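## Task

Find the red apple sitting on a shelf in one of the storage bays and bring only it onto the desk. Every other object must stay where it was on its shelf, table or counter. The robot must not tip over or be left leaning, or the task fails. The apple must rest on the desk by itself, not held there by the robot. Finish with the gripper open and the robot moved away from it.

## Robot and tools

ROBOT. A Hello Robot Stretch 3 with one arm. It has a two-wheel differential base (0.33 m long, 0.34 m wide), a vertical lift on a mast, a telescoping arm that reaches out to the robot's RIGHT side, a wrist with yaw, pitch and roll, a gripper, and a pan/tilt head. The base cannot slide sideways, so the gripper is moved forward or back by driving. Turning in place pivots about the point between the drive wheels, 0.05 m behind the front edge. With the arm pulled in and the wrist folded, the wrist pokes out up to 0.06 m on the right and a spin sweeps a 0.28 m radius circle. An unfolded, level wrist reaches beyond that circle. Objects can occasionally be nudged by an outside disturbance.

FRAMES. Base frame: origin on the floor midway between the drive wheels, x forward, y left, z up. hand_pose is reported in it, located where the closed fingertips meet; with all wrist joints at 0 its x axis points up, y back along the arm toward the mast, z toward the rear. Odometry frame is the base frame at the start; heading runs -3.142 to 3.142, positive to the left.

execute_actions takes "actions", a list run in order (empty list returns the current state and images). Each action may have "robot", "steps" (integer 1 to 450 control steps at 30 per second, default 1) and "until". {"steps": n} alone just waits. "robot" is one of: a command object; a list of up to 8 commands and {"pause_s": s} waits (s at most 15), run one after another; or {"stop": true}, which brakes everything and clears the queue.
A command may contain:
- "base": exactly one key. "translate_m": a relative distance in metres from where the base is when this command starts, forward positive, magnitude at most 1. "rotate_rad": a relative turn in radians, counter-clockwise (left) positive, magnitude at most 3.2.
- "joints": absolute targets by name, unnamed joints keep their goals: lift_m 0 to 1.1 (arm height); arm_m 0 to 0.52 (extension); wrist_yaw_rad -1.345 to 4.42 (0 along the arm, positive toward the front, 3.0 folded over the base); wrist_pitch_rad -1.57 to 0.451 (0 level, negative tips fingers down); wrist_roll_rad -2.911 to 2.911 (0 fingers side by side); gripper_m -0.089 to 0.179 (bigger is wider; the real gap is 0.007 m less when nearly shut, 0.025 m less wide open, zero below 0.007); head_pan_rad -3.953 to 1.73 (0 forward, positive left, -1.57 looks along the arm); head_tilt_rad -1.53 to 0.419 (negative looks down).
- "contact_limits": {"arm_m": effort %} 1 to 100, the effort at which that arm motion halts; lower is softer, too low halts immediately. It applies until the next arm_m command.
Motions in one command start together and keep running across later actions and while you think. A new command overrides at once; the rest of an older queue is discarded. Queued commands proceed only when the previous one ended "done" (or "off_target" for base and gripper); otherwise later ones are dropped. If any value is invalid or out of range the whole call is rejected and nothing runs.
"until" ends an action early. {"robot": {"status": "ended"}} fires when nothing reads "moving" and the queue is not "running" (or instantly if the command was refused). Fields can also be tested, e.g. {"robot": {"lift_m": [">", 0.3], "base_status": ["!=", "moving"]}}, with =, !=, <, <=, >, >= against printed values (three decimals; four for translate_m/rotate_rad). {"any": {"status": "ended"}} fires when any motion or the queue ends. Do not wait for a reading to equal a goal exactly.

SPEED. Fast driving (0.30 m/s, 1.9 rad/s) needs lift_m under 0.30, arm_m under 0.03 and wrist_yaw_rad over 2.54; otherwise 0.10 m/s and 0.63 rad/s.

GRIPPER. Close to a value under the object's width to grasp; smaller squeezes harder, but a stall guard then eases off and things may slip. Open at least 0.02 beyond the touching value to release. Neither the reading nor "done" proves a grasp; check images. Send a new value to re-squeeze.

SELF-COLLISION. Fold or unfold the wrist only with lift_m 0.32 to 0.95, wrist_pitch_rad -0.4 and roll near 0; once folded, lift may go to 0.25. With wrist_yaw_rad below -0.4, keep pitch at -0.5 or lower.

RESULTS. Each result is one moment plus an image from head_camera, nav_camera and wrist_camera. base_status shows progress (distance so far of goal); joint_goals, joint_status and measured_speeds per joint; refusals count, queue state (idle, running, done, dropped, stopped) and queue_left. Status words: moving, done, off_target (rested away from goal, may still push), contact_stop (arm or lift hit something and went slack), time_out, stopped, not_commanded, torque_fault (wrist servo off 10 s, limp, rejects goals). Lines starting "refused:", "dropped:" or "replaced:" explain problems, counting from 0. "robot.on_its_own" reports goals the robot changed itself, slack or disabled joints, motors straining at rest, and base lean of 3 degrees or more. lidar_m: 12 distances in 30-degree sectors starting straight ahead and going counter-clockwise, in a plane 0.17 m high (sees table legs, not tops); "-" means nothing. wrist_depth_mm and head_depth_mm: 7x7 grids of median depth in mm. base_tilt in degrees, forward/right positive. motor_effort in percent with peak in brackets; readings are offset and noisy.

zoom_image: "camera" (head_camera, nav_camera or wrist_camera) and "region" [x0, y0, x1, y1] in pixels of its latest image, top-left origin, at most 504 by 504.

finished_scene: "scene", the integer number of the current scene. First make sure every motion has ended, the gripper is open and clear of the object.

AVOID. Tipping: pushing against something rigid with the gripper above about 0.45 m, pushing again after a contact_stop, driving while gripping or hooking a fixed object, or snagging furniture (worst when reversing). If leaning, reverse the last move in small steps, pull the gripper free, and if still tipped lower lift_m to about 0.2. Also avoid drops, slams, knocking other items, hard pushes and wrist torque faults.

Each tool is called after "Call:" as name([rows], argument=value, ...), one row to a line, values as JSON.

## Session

Call:
execute_actions(actions=[])

Scene clock: 0.00 s.
robot.base_odometry: x=+0.000 y=+0.000 heading=+0.000 (m, m, rad; robot's odometry frame)
robot.turned_by_wheels: +0.000 (rad since the last result)
robot.turned_by_imu: +0.000 (rad since the last result)
robot.base_tilt: forward=-0.4 right=+1.5 (deg)
robot.lidar_m: 0.79 0.70 0.71 0.85 1.18 1.27 1.30 2.42 1.47 0.90 0.79 0.79
robot.head_depth_mm: 898 896 883 869 834 823 816 / 979 983 982 965 964 951 939 / 916 924 933 934 945 953 961 / 835 846 850 855 863 869 877 / 772 776 781 786 794 797 804 / 714 718 728 727 735 736 740 / 667 669 673 678 682 684 690
robot.base_status: not_commanded
robot.joint_positions: lift_m=+0.328 arm_m=+0.003 wrist_yaw_rad=+2.827 wrist_pitch_rad=-0.540 wrist_roll_rad=-0.020 gripper_m=+0.037 head_pan_rad=-0.019 head_tilt_rad=-0.022
robot.joint_goals: lift_m=+0.328 arm_m=+0.003 wrist_yaw_rad=+2.827 wrist_pitch_rad=-0.540 wrist_roll_rad=-0.020 gripper_m=+0.037 head_pan_rad=-0.019 head_tilt_rad=-0.022
robot.joint_status: lift_m=not_commanded arm_m=not_commanded wrist_yaw_rad=not_commanded wrist_pitch_rad=not_commanded wrist_roll_rad=not_commanded gripper_m=not_commanded head_pan_rad=not_commanded head_tilt_rad=not_commanded
robot.measured_speeds: translate_m=+0.000 rotate_rad=+0.000 lift_m=+0.000 arm_m=+0.000 wrist_yaw_rad=+0.000 wrist_pitch_rad=+0.000 wrist_roll_rad=+0.000 head_pan_rad=+0.000 head_tilt_rad=+0.000
robot: refusals=0 queue=idle queue_left=0
robot.motor_effort: left_wheel=-1 right_wheel=+0 lift_m=+18 arm_m=-1 wrist_yaw_rad=+0 wrist_pitch_rad=+8 wrist_roll_rad=+0 gripper_m=+0 head_pan_rad=-1 head_tilt_rad=+2 (%)
robot.hand_pose: x=+0.0429 y=+0.0496 z=+0.3143 quat_wxyz=(+0.293, +0.696, +0.083, +0.651) (m; robot's base frame)
robot.wrist_depth_mm: - - 958 792 669 589 520 / - - - 883 763 642 565 / - 932 922 885 783 693 601 / 732 749 750 748 732 710 641 / 594 - 597 603 622 609 605 / 513 498 - 506 511 517 507 / 467 - - 448 436 451 457
pictures: head_camera (sideways: a quarter turn clockwise sets it upright), nav_camera (sideways: a quarter turn counterclockwise sets it upright), wrist_camera
Images, in order (width x height): head_camera 896x504, nav_camera 672x504, wrist_camera 644x364.

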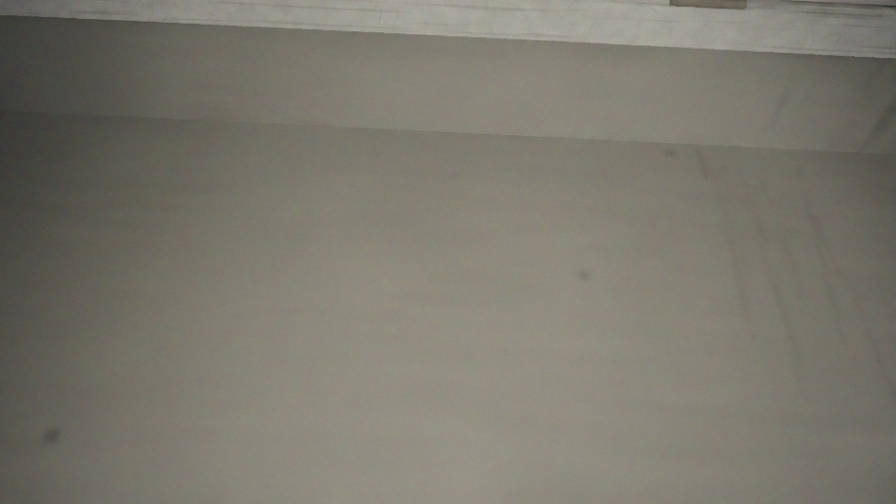

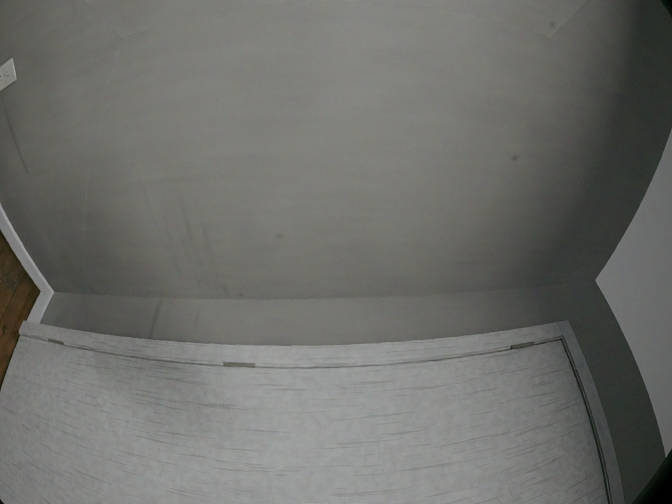

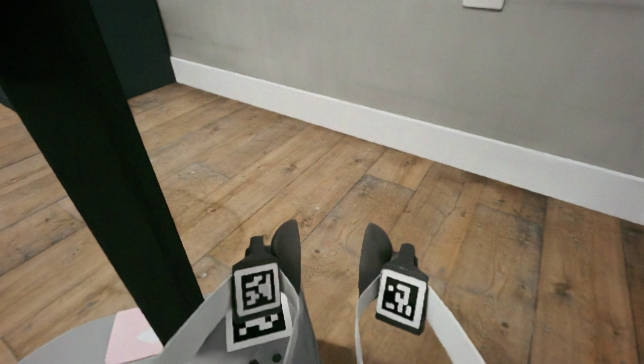

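Call:
execute_actions([
  {"robot":{"base":{"rotate_rad":2.23},"joints":{"head_pan_rad":0.3,"head_tilt_rad":-0.5,"lift_m":0.28}},"steps":450,"until":{"robot":{"status":"ended"}}},
])

Scene clock: 10.73 s.
robot.base_odometry: x=+0.000 y=+0.000 heading=+2.230 (m, m, rad; robot's odometry frame)
robot.turned_by_wheels: +2.230 (rad since the last result)
robot.turned_by_imu: +2.233 (rad since the last result)
robot.base_tilt: forward=-0.5 right=+1.5 (deg)
robot.lidar_m: 1.11 1.28 1.42 2.31 1.26 0.84 0.79 0.80 0.75 0.71 0.72 0.92
robot.head_depth_mm: 2400 2534 2740 2798 2039 1616 1333 / 2441 2622 2800 2853 2073 1618 1327 / 2474 2704 2953 2898 2063 1615 1320 / 1981 2153 2357 2517 2051 1595 1323 / 1505 1604 1736 1862 1917 1592 1314 / 1218 1286 1366 1448 1543 1596 1309 / 1040 1121 1211 1341 1506 1578 1307
robot.base_status: done (rotate_rad +2.2299 of +2.2300)
robot.joint_positions: lift_m=+0.280 arm_m=+0.003 wrist_yaw_rad=+2.827 wrist_pitch_rad=-0.541 wrist_roll_rad=-0.020 gripper_m=+0.037 head_pan_rad=+0.293 head_tilt_rad=-0.495
robot.joint_goals: lift_m=+0.280 arm_m=+0.003 wrist_yaw_rad=+2.827 wrist_pitch_rad=-0.541 wrist_roll_rad=-0.020 gripper_m=+0.037 head_pan_rad=+0.300 head_tilt_rad=-0.500
robot.joint_status: lift_m=done arm_m=not_commanded wrist_yaw_rad=not_commanded wrist_pitch_rad=not_commanded wrist_roll_rad=not_commanded gripper_m=not_commanded head_pan_rad=done head_tilt_rad=done
robot.measured_speeds: translate_m=+0.000 rotate_rad=+0.000 lift_m=+0.000 arm_m=+0.000 wrist_yaw_rad=+0.000 wrist_pitch_rad=+0.000 wrist_roll_rad=+0.000 head_pan_rad=+0.000 head_tilt_rad=+0.000
robot: refusals=0 queue=done queue_left=0
robot.motor_effort: left_wheel=-2(8) right_wheel=+2(8) lift_m=+16(19) arm_m=-1(1) wrist_yaw_rad=+0(0) wrist_pitch_rad=+8(8) wrist_roll_rad=+0(0) gripper_m=+0(0) head_pan_rad=+4(29) head_tilt_rad=-2(23) (%)
robot.hand_pose: x=+0.0429 y=+0.0494 z=+0.2662 quat_wxyz=(+0.293, +0.696, +0.083, +0.650) (m; robot's base frame)
robot.wrist_depth_mm: - - - - - - - / - - - - - - - / - 842 826 861 836 834 823 / 670 663 642 649 668 660 652 / 547 - 545 553 539 548 542 / 478 - - 469 458 458 467 / - - - 405 392 404 402
pictures: head_camera (sideways: a quarter turn clockwise sets it upright), nav_camera (sideways: a quarter turn counterclockwise sets it upright), wrist_camera
Images, in order (width x height): head_camera 896x504, nav_camera 672x504, wrist_camera 644x364.

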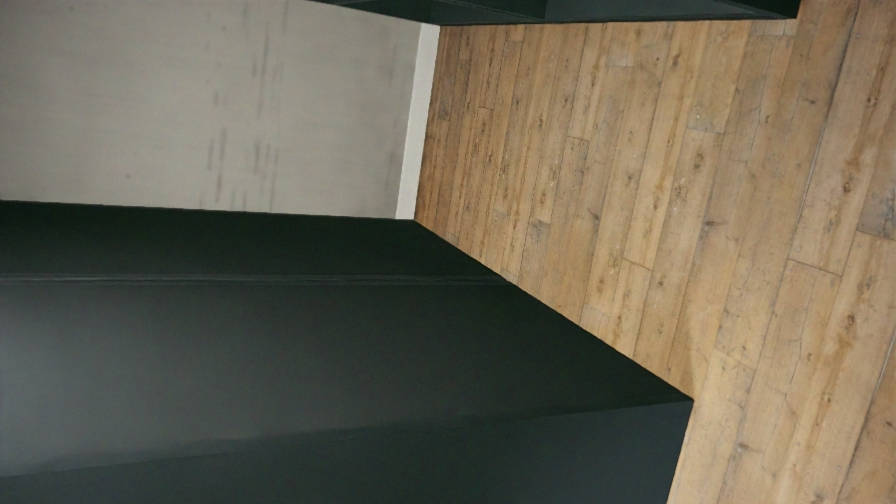

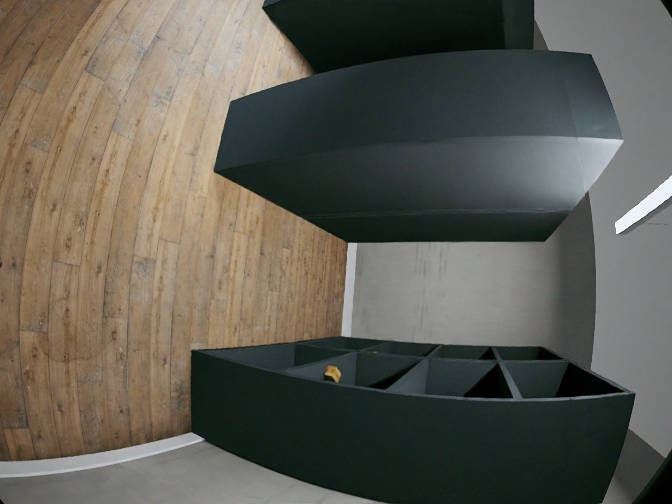

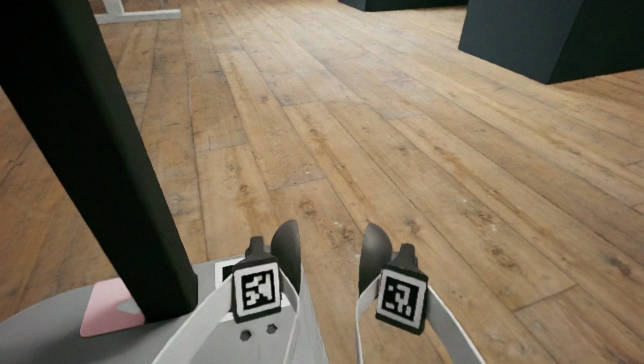

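Call:
execute_actions([
  {"robot":[{"base":{"rotate_rad":0.41},"joints":{"head_pan_rad":-0.9,"head_tilt_rad":-0.5}},{"base":{"translate_m":1.0}},{"base":{"rotate_rad":-0.41}},{"base":{"translate_m":0.3}}],"steps":450,"until":{"robot":{"status":"ended"}}},
])

Scene clock: 30.47 s.
robot.base_odometry: x=-1.060 y=+0.718 heading=+2.230 (m, m, rad; robot's odometry frame)
robot.turned_by_wheels: +0.000 (rad since the last result)
robot.turned_by_imu: -0.003 (rad since the last result)
robot.base_tilt: forward=-0.5 right=+1.5 (deg)
robot.lidar_m: 1.70 0.61 0.41 0.39 0.39 2.18 2.01 1.55 1.06 0.53 0.99 0.89
robot.head_depth_mm: 839 893 941 695 1089 966 785 / 888 952 1000 691 1140 957 804 / 956 1026 1055 691 1221 925 1160 / 933 1027 1053 769 1215 951 1242 / 845 910 953 1022 1138 1045 1244 / 764 820 868 941 1047 1166 1272 / 709 773 854 984 1199 1488 1309
robot.base_status: done (translate_m +0.3000 of +0.3000)
robot.joint_positions: lift_m=+0.280 arm_m=+0.003 wrist_yaw_rad=+2.827 wrist_pitch_rad=-0.541 wrist_roll_rad=-0.020 gripper_m=+0.037 head_pan_rad=-0.893 head_tilt_rad=-0.495
robot.joint_goals: lift_m=+0.280 arm_m=+0.003 wrist_yaw_rad=+2.827 wrist_pitch_rad=-0.541 wrist_roll_rad=-0.020 gripper_m=+0.037 head_pan_rad=-0.900 head_tilt_rad=-0.500
robot.joint_status: lift_m=done arm_m=not_commanded wrist_yaw_rad=not_commanded wrist_pitch_rad=not_commanded wrist_roll_rad=not_commanded gripper_m=not_commanded head_pan_rad=done head_tilt_rad=done
robot.measured_speeds: translate_m=+0.000 rotate_rad=+0.000 lift_m=+0.000 arm_m=+0.000 wrist_yaw_rad=+0.000 wrist_pitch_rad=+0.000 wrist_roll_rad=+0.000 head_pan_rad=+0.000 head_tilt_rad=+0.000
robot: refusals=0 queue=done queue_left=0
robot.motor_effort: left_wheel=+2(8) right_wheel=-3(8) lift_m=+17(17) arm_m=-1(1) wrist_yaw_rad=+0(0) wrist_pitch_rad=+8(8) wrist_roll_rad=+0(0) gripper_m=+0(0) head_pan_rad=-4(50) head_tilt_rad=-2(2) (%)
robot.hand_pose: x=+0.0429 y=+0.0494 z=+0.2662 quat_wxyz=(+0.293, +0.696, +0.083, +0.650) (m; robot's base frame)
robot.wrist_depth_mm: - 359 389 436 473 541 608 / - 390 432 468 523 617 698 / - 431 476 529 605 699 780 / 660 476 526 601 630 647 651 / 537 - 542 558 551 543 540 / 478 - - 460 453 459 466 / - - - 401 394 399 401
pictures: head_camera (sideways: a quarter turn clockwise sets it upright), nav_camera (sideways: a quarter turn counterclockwise sets it upright), wrist_camera
Images, in order (width x height): head_camera 896x504, nav_camera 672x504, wrist_camera 644x364.

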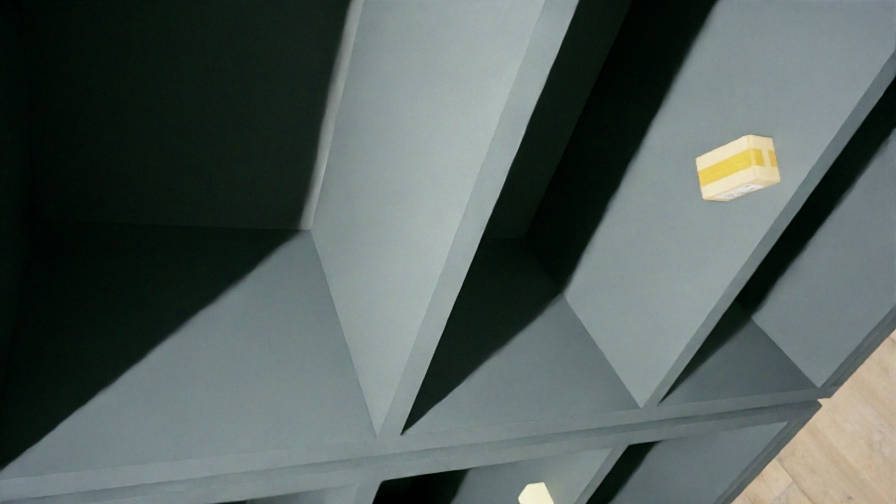

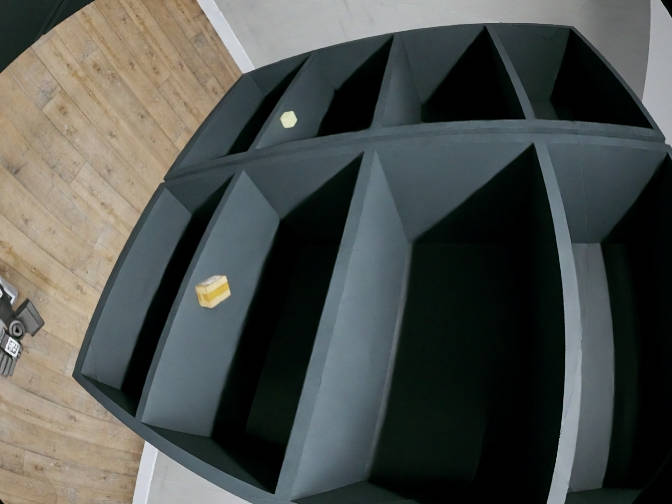

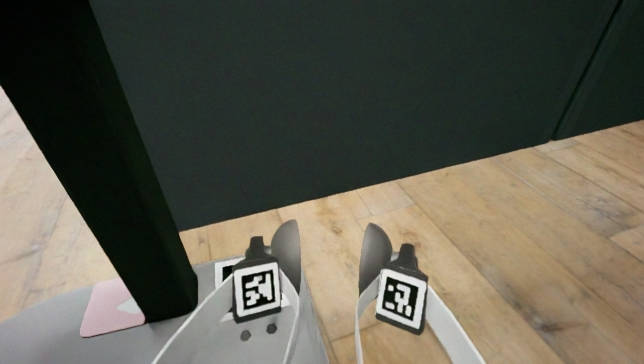

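Call:
execute_actions([
  {"robot":[{"base":{"translate_m":-0.55}},{"base":{"rotate_rad":1.571}},{"base":{"translate_m":0.7}},{"base":{"translate_m":0.68}},{"base":{"rotate_rad":-1.571}},{"base":{"translate_m":0.55}}],"steps":450,"until":{"robot":{"status":"ended"}}},
  {"steps":300,"until":{"robot":{"status":"ended"}}},
])

Scene clock: 58.23 s.
robot.base_odometry: x=-2.151 y=-0.127 heading=+2.230 (m, m, rad; robot's odometry frame)
robot.turned_by_wheels: +0.000 (rad since the last result)
robot.turned_by_imu: -0.004 (rad since the last result)
robot.base_tilt: forward=-0.4 right=+1.5 (deg)
robot.lidar_m: 1.56 0.62 0.42 0.39 0.40 1.81 1.91 2.22 0.57 0.74 0.90 0.78
robot.head_depth_mm: 832 883 933 694 1078 958 785 / 886 951 991 693 1138 957 807 / 852 939 1004 689 1195 952 1154 / 752 821 884 766 1091 947 1233 / 676 730 787 815 948 1002 1177 / 632 685 753 834 969 1372 1251 / 981 1463 1081 1658 1253 1492 1310
robot.base_status: done (translate_m +0.5500 of +0.5500)
robot.joint_positions: lift_m=+0.280 arm_m=+0.003 wrist_yaw_rad=+2.827 wrist_pitch_rad=-0.541 wrist_roll_rad=-0.020 gripper_m=+0.037 head_pan_rad=-0.893 head_tilt_rad=-0.495
robot.joint_goals: lift_m=+0.280 arm_m=+0.003 wrist_yaw_rad=+2.827 wrist_pitch_rad=-0.541 wrist_roll_rad=-0.020 gripper_m=+0.037 head_pan_rad=-0.900 head_tilt_rad=-0.500
robot.joint_status: lift_m=done arm_m=not_commanded wrist_yaw_rad=not_commanded wrist_pitch_rad=not_commanded wrist_roll_rad=not_commanded gripper_m=not_commanded head_pan_rad=done head_tilt_rad=done
robot.measured_speeds: translate_m=+0.000 rotate_rad=+0.000 lift_m=+0.000 arm_m=+0.000 wrist_yaw_rad=+0.000 wrist_pitch_rad=+0.000 wrist_roll_rad=+0.000 head_pan_rad=+0.000 head_tilt_rad=+0.000
robot: refusals=0 queue=done queue_left=0
robot.motor_effort: left_wheel=+1(9) right_wheel=-2(11) lift_m=+17(17) arm_m=-2(2) wrist_yaw_rad=+0(0) wrist_pitch_rad=+8(8) wrist_roll_rad=+0(0) gripper_m=-1(0) head_pan_rad=-4(4) head_tilt_rad=-2(2) (%)
robot.hand_pose: x=+0.0429 y=+0.0494 z=+0.2662 quat_wxyz=(+0.293, +0.696, +0.083, +0.650) (m; robot's base frame)
robot.wrist_depth_mm: - 365 400 444 477 541 618 / - 400 435 475 534 622 720 / - 435 476 528 616 739 793 / 430 490 532 608 643 659 667 / 482 - 538 530 535 541 538 / 467 - - 459 465 462 465 / - - - 408 386 400 399
pictures: head_camera (sideways: a quarter turn clockwise sets it upright), nav_camera (sideways: a quarter turn counterclockwise sets it upright), wrist_camera
Images, in order (width x height): head_camera 896x504, nav_camera 672x504, wrist_camera 644x364.

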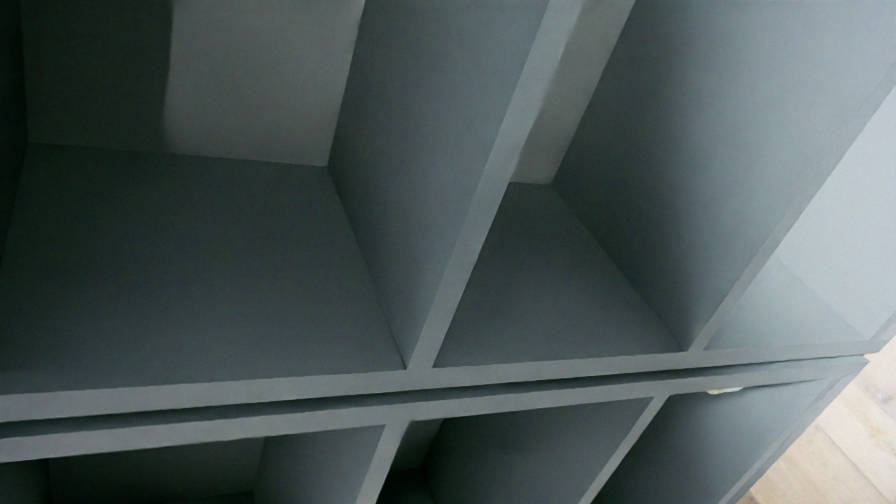

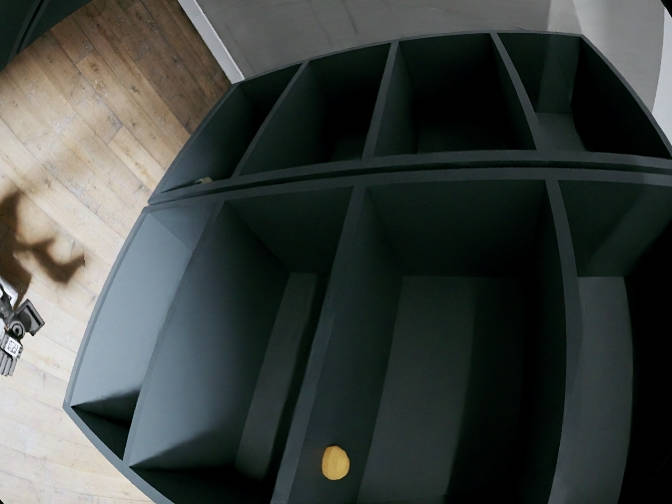

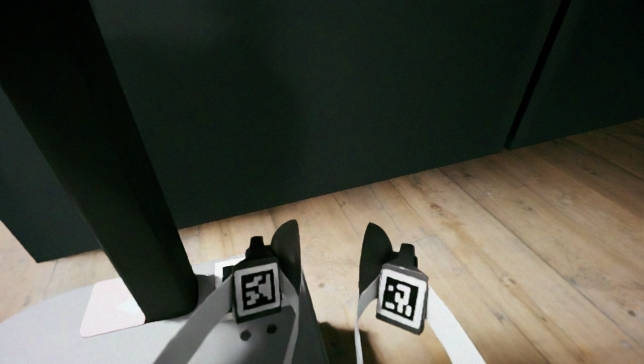

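Call:
execute_actions([
  {"robot":{"base":{"translate_m":0.8},"joints":{"head_pan_rad":-1.5,"head_tilt_rad":-0.75}},"steps":450,"until":{"robot":{"status":"ended"}}},
])

Scene clock: 69.20 s.
robot.base_odometry: x=-2.641 y=+0.505 heading=+2.230 (m, m, rad; robot's odometry frame)
robot.turned_by_wheels: +0.000 (rad since the last result)
robot.turned_by_imu: -0.002 (rad since the last result)
robot.base_tilt: forward=-0.4 right=+1.5 (deg)
robot.lidar_m: 0.78 0.73 0.50 0.46 0.47 0.61 2.61 1.13 0.48 0.46 0.91 0.83
robot.head_depth_mm: 463 444 456 524 624 792 1105 / 717 741 576 540 656 799 1094 / 740 790 588 1046 938 845 1096 / 744 797 586 1046 934 846 1120 / 751 802 586 1074 932 846 1119 / 755 809 584 1077 933 1182 1120 / 763 813 585 1071 930 1185 1132
robot.base_status: done (translate_m +0.8000 of +0.8000)
robot.joint_positions: lift_m=+0.280 arm_m=+0.003 wrist_yaw_rad=+2.827 wrist_pitch_rad=-0.541 wrist_roll_rad=-0.020 gripper_m=+0.037 head_pan_rad=-1.493 head_tilt_rad=-0.741
robot.joint_goals: lift_m=+0.280 arm_m=+0.003 wrist_yaw_rad=+2.827 wrist_pitch_rad=-0.541 wrist_roll_rad=-0.020 gripper_m=+0.037 head_pan_rad=-1.500 head_tilt_rad=-0.750
robot.joint_status: lift_m=done arm_m=not_commanded wrist_yaw_rad=not_commanded wrist_pitch_rad=not_commanded wrist_roll_rad=not_commanded gripper_m=not_commanded head_pan_rad=done head_tilt_rad=done
robot.measured_speeds: translate_m=+0.000 rotate_rad=+0.000 lift_m=+0.000 arm_m=+0.000 wrist_yaw_rad=+0.000 wrist_pitch_rad=+0.000 wrist_roll_rad=+0.000 head_pan_rad=+0.000 head_tilt_rad=+0.000
robot: refusals=0 queue=done queue_left=0
robot.motor_effort: left_wheel=+2(9) right_wheel=-3(5) lift_m=+17(17) arm_m=-1(2) wrist_yaw_rad=+0(0) wrist_pitch_rad=+8(8) wrist_roll_rad=+0(0) gripper_m=+0(0) head_pan_rad=-4(40) head_tilt_rad=-4(21) (%)
robot.hand_pose: x=+0.0429 y=+0.0494 z=+0.2662 quat_wxyz=(+0.293, +0.696, +0.083, +0.650) (m; robot's base frame)
robot.wrist_depth_mm: - 426 459 513 565 630 650 / - 468 510 560 623 706 663 / - 509 548 631 704 785 672 / 502 564 608 656 649 659 644 / 526 - 543 540 547 532 547 / 481 - - 461 462 469 464 / - - - 403 391 396 400
pictures: head_camera (sideways: a quarter turn clockwise sets it upright), nav_camera (sideways: a quarter turn counterclockwise sets it upright), wrist_camera
Images, in order (width x height): head_camera 896x504, nav_camera 672x504, wrist_camera 644x364.

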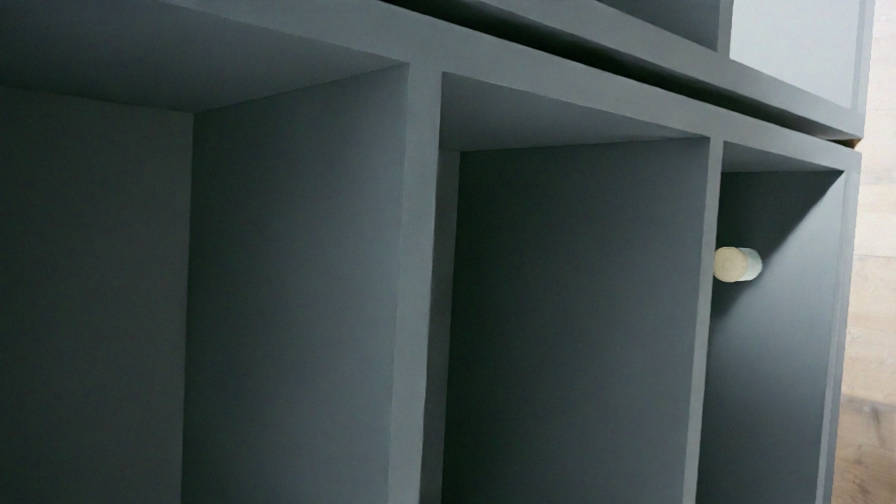

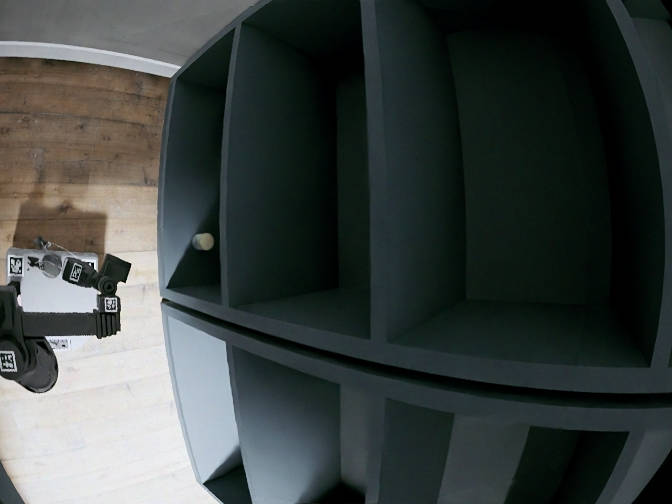

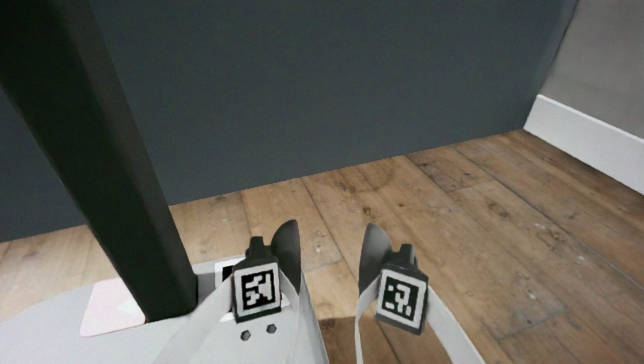

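Call:
execute_actions([
  {"robot":[{"base":{"rotate_rad":0.085}},{"base":{"translate_m":-0.7}},{"base":{"translate_m":-0.72}},{"base":{"rotate_rad":1.571},"joints":{"head_pan_rad":-0.9,"head_tilt_rad":-0.5}},{"base":{"translate_m":0.7}},{"base":{"translate_m":0.6}}],"steps":450,"until":{"robot":{"status":"ended"}}},
  {"steps":300,"until":{"robot":{"status":"ended"}}},
])

Scene clock: 98.93 s.
robot.base_odometry: x=-2.636 y=-1.420 heading=-2.397 (m, m, rad; robot's odometry frame)
robot.turned_by_wheels: +1.656 (rad since the last result)
robot.turned_by_imu: +1.655 (rad since the last result)
robot.base_tilt: forward=-0.5 right=+1.5 (deg)
robot.lidar_m: 0.70 0.71 1.31 0.92 0.98 2.22 1.76 0.48 1.15 2.14 1.70 1.22
robot.head_depth_mm: 1937 2052 2196 2364 2043 1592 1316 / 1851 2069 2307 2486 2049 1590 1313 / 1622 1792 2016 2231 2022 1595 1305 / 1475 1588 1743 1916 1998 1579 1304 / 1328 1423 1553 1696 1836 1583 1308 / 1214 1299 1391 1516 1656 1582 1302 / 1115 1190 1264 1371 1484 1534 1297
robot.base_status: done (translate_m +0.6000 of +0.6000)
robot.joint_positions: lift_m=+0.280 arm_m=+0.003 wrist_yaw_rad=+2.827 wrist_pitch_rad=-0.541 wrist_roll_rad=-0.020 gripper_m=+0.037 head_pan_rad=-0.907 head_tilt_rad=-0.507
robot.joint_goals: lift_m=+0.280 arm_m=+0.003 wrist_yaw_rad=+2.827 wrist_pitch_rad=-0.541 wrist_roll_rad=-0.020 gripper_m=+0.037 head_pan_rad=-0.900 head_tilt_rad=-0.500
robot.joint_status: lift_m=done arm_m=not_commanded wrist_yaw_rad=not_commanded wrist_pitch_rad=not_commanded wrist_roll_rad=not_commanded gripper_m=not_commanded head_pan_rad=done head_tilt_rad=done
robot.measured_speeds: translate_m=+0.000 rotate_rad=+0.000 lift_m=+0.000 arm_m=+0.000 wrist_yaw_rad=+0.000 wrist_pitch_rad=+0.000 wrist_roll_rad=+0.000 head_pan_rad=+0.000 head_tilt_rad=+0.000
robot: refusals=0 queue=done queue_left=0
robot.motor_effort: left_wheel=-3(10) right_wheel=+3(11) lift_m=+17(16) arm_m=-2(2) wrist_yaw_rad=+0(0) wrist_pitch_rad=+8(8) wrist_roll_rad=+0(0) gripper_m=+0(0) head_pan_rad=+4(40) head_tilt_rad=+3(19) (%)
robot.hand_pose: x=+0.0429 y=+0.0494 z=+0.2662 quat_wxyz=(+0.293, +0.696, +0.083, +0.650) (m; robot's base frame)
robot.wrist_depth_mm: - - - - - - - / - - - - - - 961 / - 834 833 829 818 843 623 / 656 663 654 662 656 654 620 / 546 - 540 536 545 541 546 / 472 - - 457 461 462 458 / - - - 411 393 401 394
pictures: head_camera (sideways: a quarter turn clockwise sets it upright), nav_camera (sideways: a quarter turn counterclockwise sets it upright), wrist_camera
Images, in order (width x height): head_camera 896x504, nav_camera 672x504, wrist_camera 644x364.

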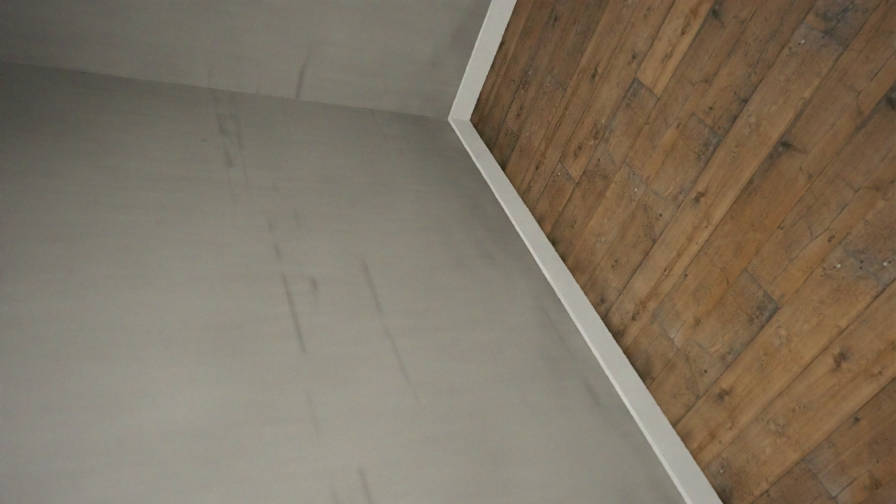

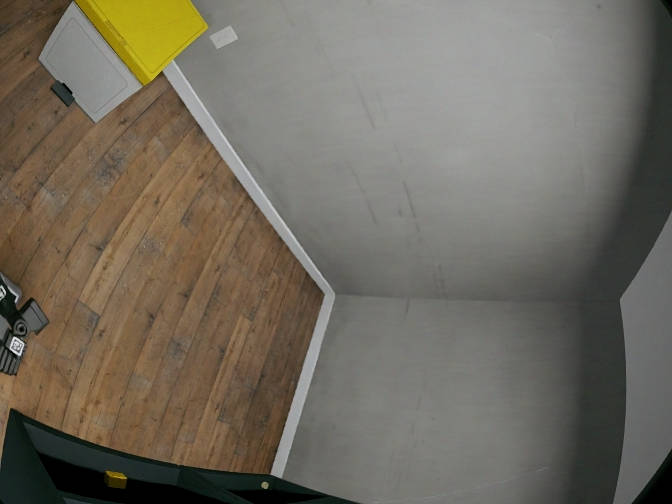

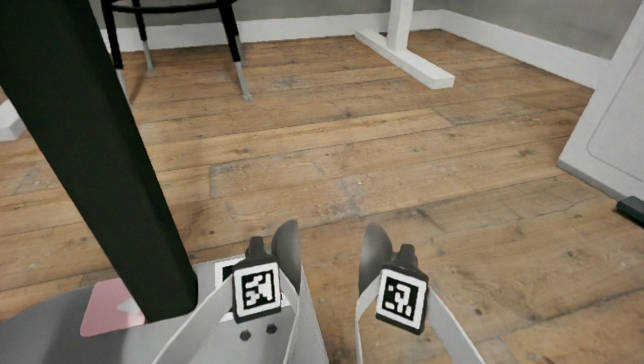

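Call:
execute_actions([
  {"robot":[{"base":{"translate_m":0.2}},{"base":{"rotate_rad":-1.571},"joints":{"head_pan_rad":-1.1,"head_tilt_rad":-0.6}},{"base":{"translate_m":0.75}}],"steps":450,"until":{"robot":{"status":"ended"}}},
])

Scene clock: 114.10 s.
robot.base_odometry: x=-3.291 y=-1.004 heading=+2.315 (m, m, rad; robot's odometry frame)
robot.turned_by_wheels: -1.571 (rad since the last result)
robot.turned_by_imu: -1.575 (rad since the last result)
robot.base_tilt: forward=-0.4 right=+1.5 (deg)
robot.lidar_m: 1.41 1.40 1.02 0.98 1.01 0.87 1.93 2.02 0.70 1.02 0.71 1.44
robot.head_depth_mm: 841 909 833 627 1086 877 1126 / 875 953 825 658 1083 877 1173 / 768 859 821 1089 1082 926 1172 / 648 716 757 888 1006 1160 1201 / 580 642 710 806 913 1102 1213 / 614 1076 810 1347 1149 1390 1240 / 1202 1286 988 1332 1544 1426 1234
robot.base_status: done (translate_m +0.7500 of +0.7500)
robot.joint_positions: lift_m=+0.280 arm_m=+0.003 wrist_yaw_rad=+2.827 wrist_pitch_rad=-0.541 wrist_roll_rad=-0.020 gripper_m=+0.037 head_pan_rad=-1.093 head_tilt_rad=-0.593
robot.joint_goals: lift_m=+0.280 arm_m=+0.003 wrist_yaw_rad=+2.827 wrist_pitch_rad=-0.541 wrist_roll_rad=-0.020 gripper_m=+0.037 head_pan_rad=-1.100 head_tilt_rad=-0.600
robot.joint_status: lift_m=done arm_m=not_commanded wrist_yaw_rad=not_commanded wrist_pitch_rad=not_commanded wrist_roll_rad=not_commanded gripper_m=not_commanded head_pan_rad=done head_tilt_rad=done
robot.measured_speeds: translate_m=+0.000 rotate_rad=+0.000 lift_m=+0.000 arm_m=+0.000 wrist_yaw_rad=+0.000 wrist_pitch_rad=+0.000 wrist_roll_rad=+0.000 head_pan_rad=+0.000 head_tilt_rad=+0.000
robot: refusals=0 queue=done queue_left=0
robot.motor_effort: left_wheel=+2(9) right_wheel=-3(8) lift_m=+16(16) arm_m=-2(2) wrist_yaw_rad=+0(0) wrist_pitch_rad=+8(8) wrist_roll_rad=+0(0) gripper_m=+0(0) head_pan_rad=-4(23) head_tilt_rad=-2(12) (%)
robot.hand_pose: x=+0.0429 y=+0.0494 z=+0.2662 quat_wxyz=(+0.293, +0.696, +0.083, +0.650) (m; robot's base frame)
robot.wrist_depth_mm: - 866 923 987 - - - / - 926 981 - - - - / - 832 813 825 823 857 828 / 654 667 659 664 667 647 658 / 550 - 546 536 529 540 548 / 474 - - 457 466 465 462 / - - - 408 396 401 395
pictures: head_camera (sideways: a quarter turn clockwise sets it upright), nav_camera (sideways: a quarter turn counterclockwise sets it upright), wrist_camera
Images, in order (width x height): head_camera 896x504, nav_camera 672x504, wrist_camera 644x364.

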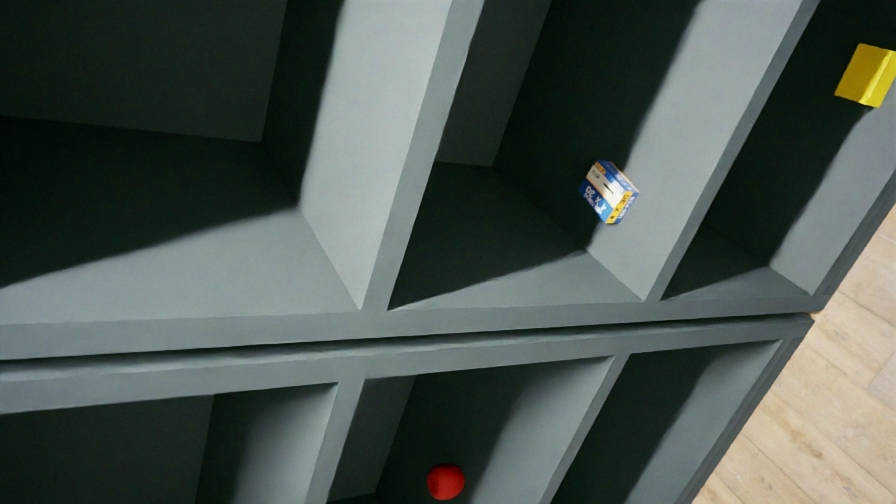

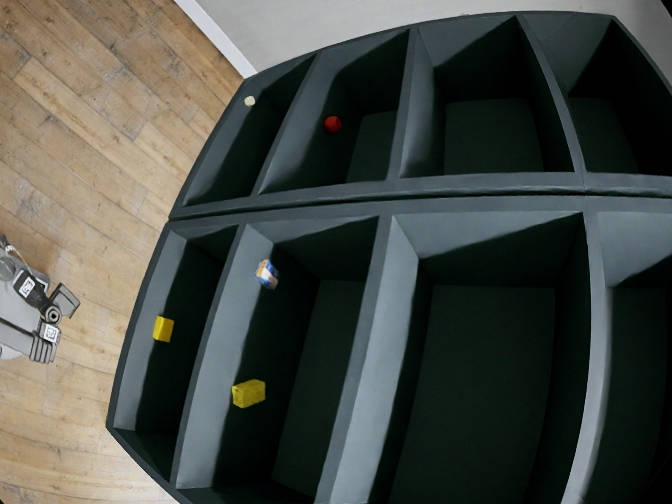

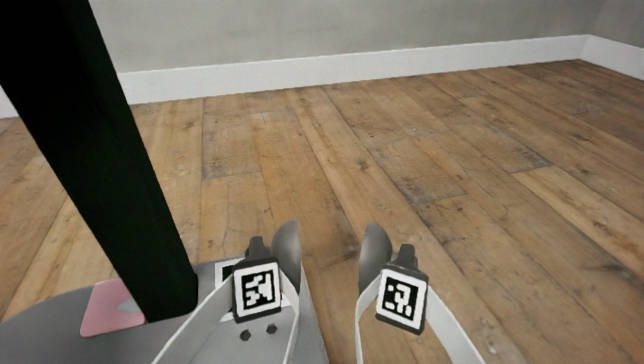

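Call:
execute_actions([
  {"robot":[{"base":{"translate_m":0.93},"joints":{"head_pan_rad":-1.57,"head_tilt_rad":-0.8}},{"joints":{"lift_m":0.6,"wrist_pitch_rad":-0.4,"wrist_yaw_rad":2.6}},{"joints":{"wrist_yaw_rad":0,"gripper_m":0.17}},{"joints":{"wrist_pitch_rad":-0.23,"arm_m":0.12}}],"steps":450,"until":{"robot":{"status":"ended"}}},
])

Scene clock: 136.80 s.
robot.base_odometry: x=-3.921 y=-0.319 heading=+2.315 (m, m, rad; robot's odometry frame)
robot.turned_by_wheels: +0.000 (rad since the last result)
robot.turned_by_imu: -0.003 (rad since the last result)
robot.base_tilt: forward=-0.5 right=+1.5 (deg)
robot.lidar_m: 0.49 0.51 0.69 0.98 1.02 1.39 1.93 1.44 0.69 1.01 0.70 0.51
robot.head_depth_mm: 838 727 603 1082 922 1230 1163 / 842 722 603 1082 942 1286 - / 854 725 1115 1083 921 - 1101 / 860 721 1128 1048 945 1235 1141 / 867 722 1141 1078 964 1257 1144 / 876 720 1151 1084 972 1252 1142 / 882 721 972 1043 966 1223 1143
robot.base_status: done (translate_m +0.9300 of +0.9300)
robot.joint_positions: lift_m=+0.600 arm_m=+0.120 wrist_yaw_rad=+0.002 wrist_pitch_rad=-0.251 wrist_roll_rad=-0.020 gripper_m=+0.170 head_pan_rad=-1.563 head_tilt_rad=-0.790
robot.joint_goals: lift_m=+0.600 arm_m=+0.120 wrist_yaw_rad=+0.000 wrist_pitch_rad=-0.230 wrist_roll_rad=-0.020 gripper_m=+0.170 head_pan_rad=-1.570 head_tilt_rad=-0.800
robot.joint_status: lift_m=done arm_m=done wrist_yaw_rad=done wrist_pitch_rad=done wrist_roll_rad=not_commanded gripper_m=done head_pan_rad=done head_tilt_rad=done
robot.measured_speeds: translate_m=+0.000 rotate_rad=+0.000 lift_m=+0.000 arm_m=+0.000 wrist_yaw_rad=+0.000 wrist_pitch_rad=+0.000 wrist_roll_rad=+0.000 head_pan_rad=+0.000 head_tilt_rad=+0.000
robot: refusals=0 queue=done queue_left=0
robot.motor_effort: left_wheel=+1(10) right_wheel=-4(6) lift_m=+20(21) arm_m=+3(4) wrist_yaw_rad=-1(0) wrist_pitch_rad=+13(13) wrist_roll_rad=+0(0) gripper_m=+0(82) head_pan_rad=-4(35) head_tilt_rad=-3(21) (%)
robot.hand_pose: x=-0.0211 y=-0.5068 z=+0.6515 quat_wxyz=(+0.709, +0.090, -0.694, -0.088) (m; robot's base frame)
robot.wrist_depth_mm: 525 608 595 593 587 586 447 / 530 635 628 619 607 609 446 / 539 659 675 654 679 635 446 / 521 583 543 610 612 578 448 / 405 438 419 421 430 435 415 / 332 - 326 327 329 337 337 / 282 274 276 271 267 271 282
pictures: head_camera (sideways: a quarter turn clockwise sets it upright), nav_camera (sideways: a quarter turn counterclockwise sets it upright), wrist_camera
Images, in order (width x height): head_camera 896x504, nav_camera 672x504, wrist_camera 644x364.

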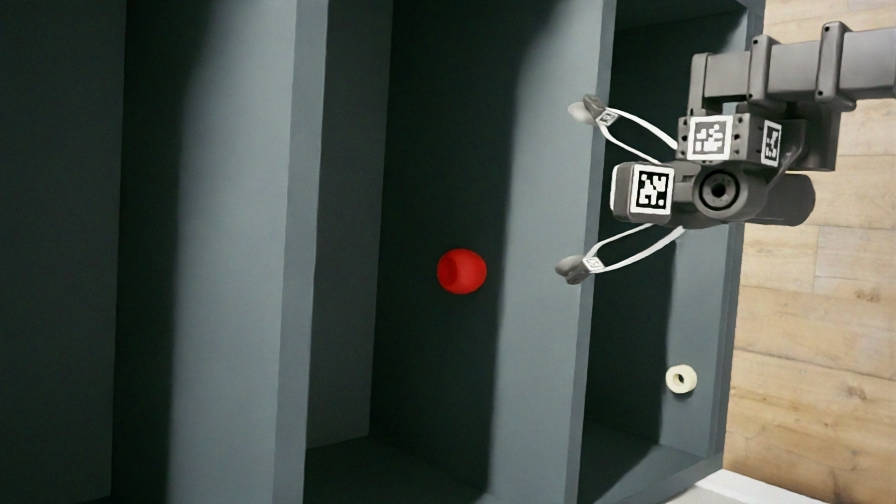

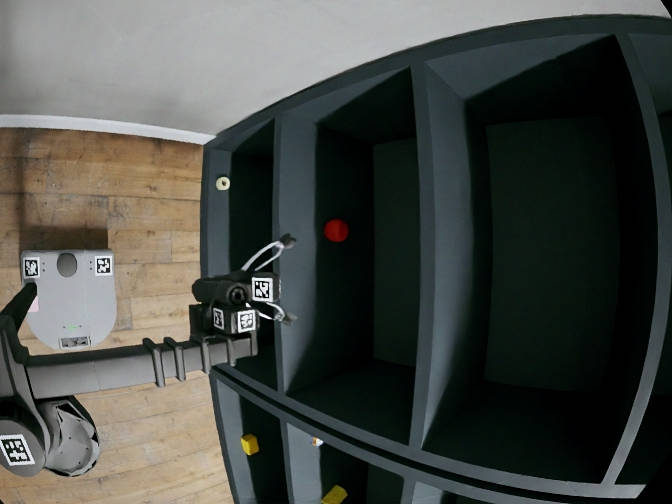

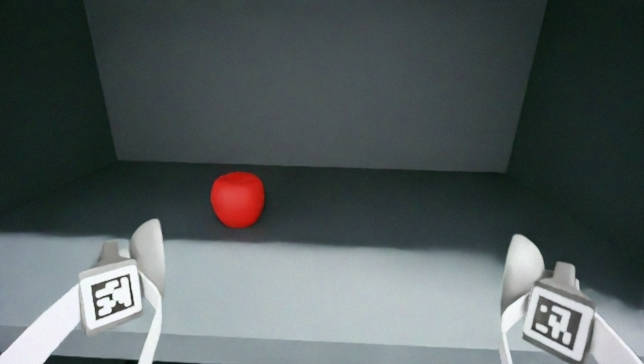

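Call:
execute_actions([
  {"robot":{"base":{"translate_m":0.13},"joints":{"arm_m":0.3,"lift_m":0.515}},"steps":450,"until":{"robot":{"status":"ended"}}},
])

Scene clock: 148.53 s.
robot.base_odometry: x=-4.009 y=-0.224 heading=+2.315 (m, m, rad; robot's odometry frame)
robot.turned_by_wheels: +0.000 (rad since the last result)
robot.turned_by_imu: -0.001 (rad since the last result)
robot.base_tilt: forward=-0.5 right=+1.5 (deg)
robot.lidar_m: 0.36 0.38 0.51 0.99 1.02 1.40 1.97 0.81 0.77 1.01 0.52 0.38
robot.head_depth_mm: 835 725 603 1083 919 1228 1152 / 837 722 602 1084 945 - 1140 / 849 723 1115 1075 - 1230 1142 / 858 722 1129 1081 946 1250 1140 / 864 721 1147 1077 967 1251 1133 / 860 721 912 1021 966 1227 1139 / 709 686 687 792 893 971 1004
robot.base_status: done (translate_m +0.1300 of +0.1300)
robot.joint_positions: lift_m=+0.515 arm_m=+0.300 wrist_yaw_rad=+0.001 wrist_pitch_rad=-0.251 wrist_roll_rad=-0.020 gripper_m=+0.170 head_pan_rad=-1.563 head_tilt_rad=-0.790
robot.joint_goals: lift_m=+0.515 arm_m=+0.300 wrist_yaw_rad=+0.000 wrist_pitch_rad=-0.230 wrist_roll_rad=-0.020 gripper_m=+0.170 head_pan_rad=-1.570 head_tilt_rad=-0.800
robot.joint_status: lift_m=done arm_m=done wrist_yaw_rad=done wrist_pitch_rad=done wrist_roll_rad=not_commanded gripper_m=done head_pan_rad=done head_tilt_rad=done
robot.measured_speeds: translate_m=+0.000 rotate_rad=+0.000 lift_m=+0.000 arm_m=+0.000 wrist_yaw_rad=+0.000 wrist_pitch_rad=+0.000 wrist_roll_rad=+0.000 head_pan_rad=+0.000 head_tilt_rad=+0.000
robot: refusals=0 queue=done queue_left=0
robot.motor_effort: left_wheel=+1(6) right_wheel=-3(2) lift_m=+16(19) arm_m=+3(4) wrist_yaw_rad=-1(1) wrist_pitch_rad=+12(13) wrist_roll_rad=+0(0) gripper_m=+0(0) head_pan_rad=-3(4) head_tilt_rad=-5(5) (%)
robot.hand_pose: x=-0.0212 y=-0.6869 z=+0.5669 quat_wxyz=(+0.709, +0.090, -0.694, -0.087) (m; robot's base frame)
robot.wrist_depth_mm: 383 441 424 426 419 417 415 / 387 465 455 448 442 441 437 / 389 479 475 476 478 466 462 / 348 350 366 201 372 378 385 / 251 265 253 212 259 263 267 / 201 - 197 200 200 200 205 / 151 158 160 161 163 164 171
pictures: head_camera (sideways: a quarter turn clockwise sets it upright), nav_camera (sideways: a quarter turn counterclockwise sets it upright), wrist_camera
Images, in order (width x height): head_camera 896x504, nav_camera 672x504, wrist_camera 644x364.

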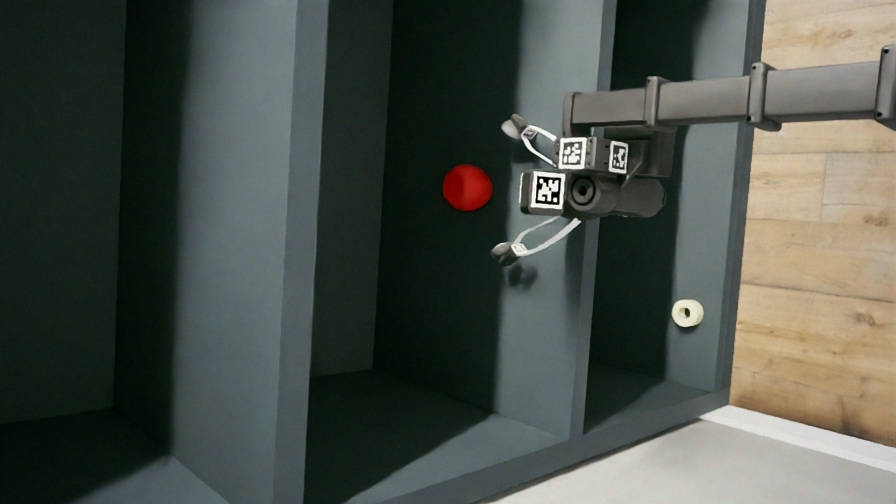

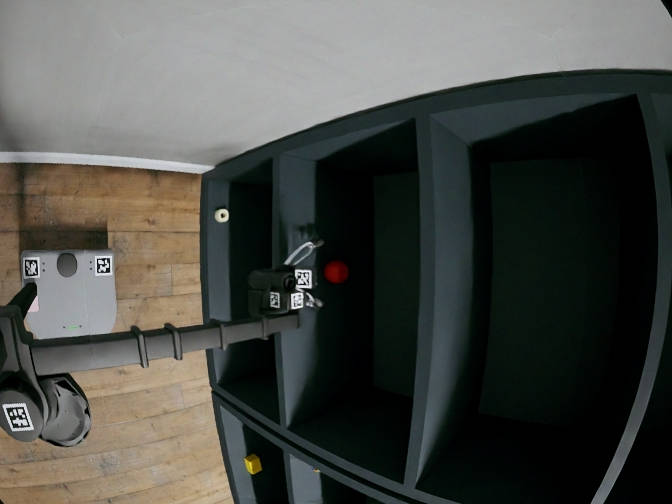

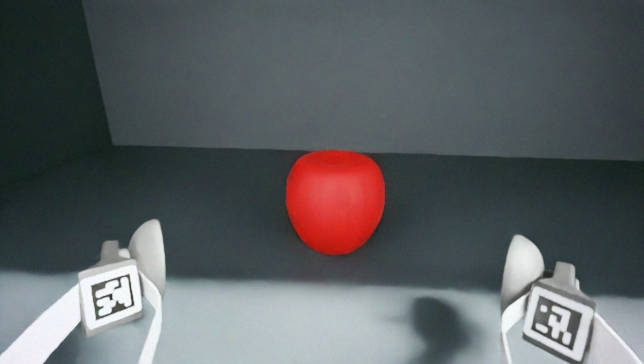

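Call:
execute_actions([
  {"robot":[{"joints":{"lift_m":0.507,"arm_m":0.392}},{"joints":{"gripper_m":0.03}},{"joints":{"lift_m":0.547}}],"steps":450,"until":{"robot":{"status":"ended"}}},
])

Scene clock: 159.50 s.
robot.base_odometry: x=-4.009 y=-0.224 heading=+2.315 (m, m, rad; robot's odometry frame)
robot.turned_by_wheels: +0.000 (rad since the last result)
robot.turned_by_imu: -0.001 (rad since the last result)
robot.base_tilt: forward=-0.5 right=+1.5 (deg)
robot.lidar_m: 0.36 0.37 0.51 0.99 1.02 1.39 1.96 0.81 0.77 1.01 0.52 0.38
robot.head_depth_mm: 833 723 603 1079 921 1236 1144 / 840 723 601 1115 968 1230 1147 / 851 722 1109 1147 1347 1227 1141 / 860 721 1129 1081 947 1242 1144 / 866 721 1140 1080 971 1253 1147 / 859 719 912 1020 969 1232 1141 / 711 685 687 794 896 967 1003
robot.base_status: done (translate_m +0.1300 of +0.1300)
robot.joint_positions: lift_m=+0.547 arm_m=+0.392 wrist_yaw_rad=-0.002 wrist_pitch_rad=-0.260 wrist_roll_rad=-0.020 gripper_m=+0.031 head_pan_rad=-1.563 head_tilt_rad=-0.790
robot.joint_goals: lift_m=+0.547 arm_m=+0.392 wrist_yaw_rad=+0.000 wrist_pitch_rad=-0.230 wrist_roll_rad=-0.020 gripper_m=+0.030 head_pan_rad=-1.570 head_tilt_rad=-0.800
robot.joint_status: lift_m=done arm_m=done wrist_yaw_rad=done wrist_pitch_rad=done wrist_roll_rad=not_commanded gripper_m=done head_pan_rad=done head_tilt_rad=done
robot.measured_speeds: translate_m=+0.000 rotate_rad=+0.000 lift_m=+0.000 arm_m=+0.000 wrist_yaw_rad=+0.000 wrist_pitch_rad=+0.000 wrist_roll_rad=+0.000 head_pan_rad=+0.000 head_tilt_rad=+0.000
robot: refusals=0 queue=done queue_left=0
robot.motor_effort: left_wheel=+1(1) right_wheel=-1(3) lift_m=+20(21) arm_m=+3(4) wrist_yaw_rad=+1(2) wrist_pitch_rad=+18(18) wrist_roll_rad=+0(0) gripper_m=-19(93) head_pan_rad=-4(4) head_tilt_rad=-4(4) (%)
robot.hand_pose: x=-0.0219 y=-0.7781 z=+0.5964 quat_wxyz=(+0.708, +0.092, -0.694, -0.092) (m; robot's base frame)
robot.wrist_depth_mm: 349 347 345 344 341 334 335 / 368 368 365 360 359 357 354 / 384 394 386 385 384 377 375 / 381 410 403 400 401 398 389 / 298 302 296 111 204 319 322 / 235 236 119 106 112 245 248 / 193 195 192 114 187 202 201
pictures: head_camera (sideways: a quarter turn clockwise sets it upright), nav_camera (sideways: a quarter turn counterclockwise sets it upright), wrist_camera
Images, in order (width x height): head_camera 896x504, nav_camera 672x504, wrist_camera 644x364.

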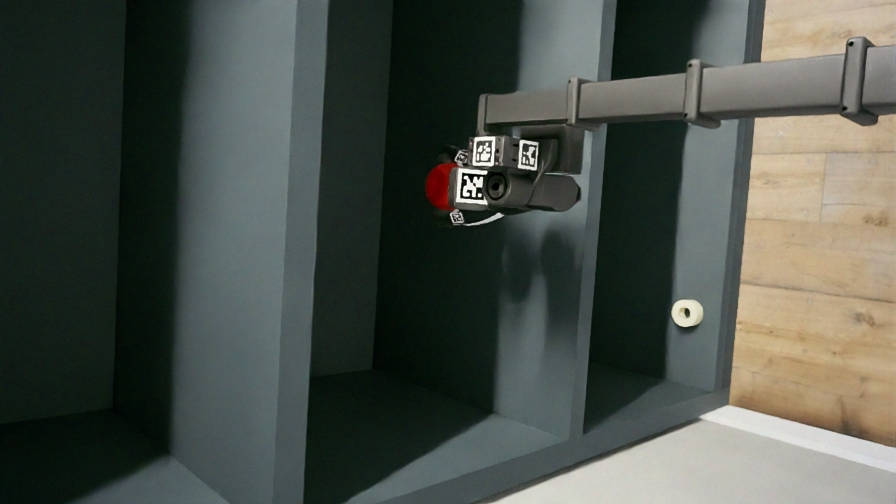

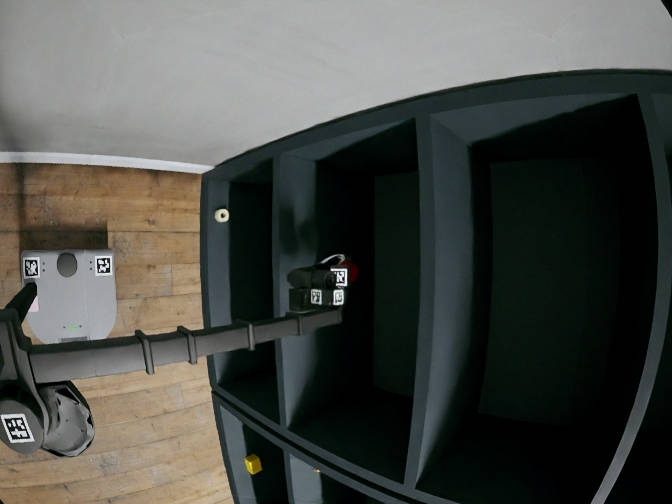

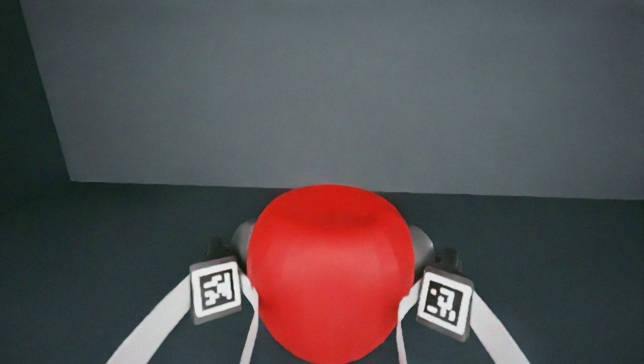

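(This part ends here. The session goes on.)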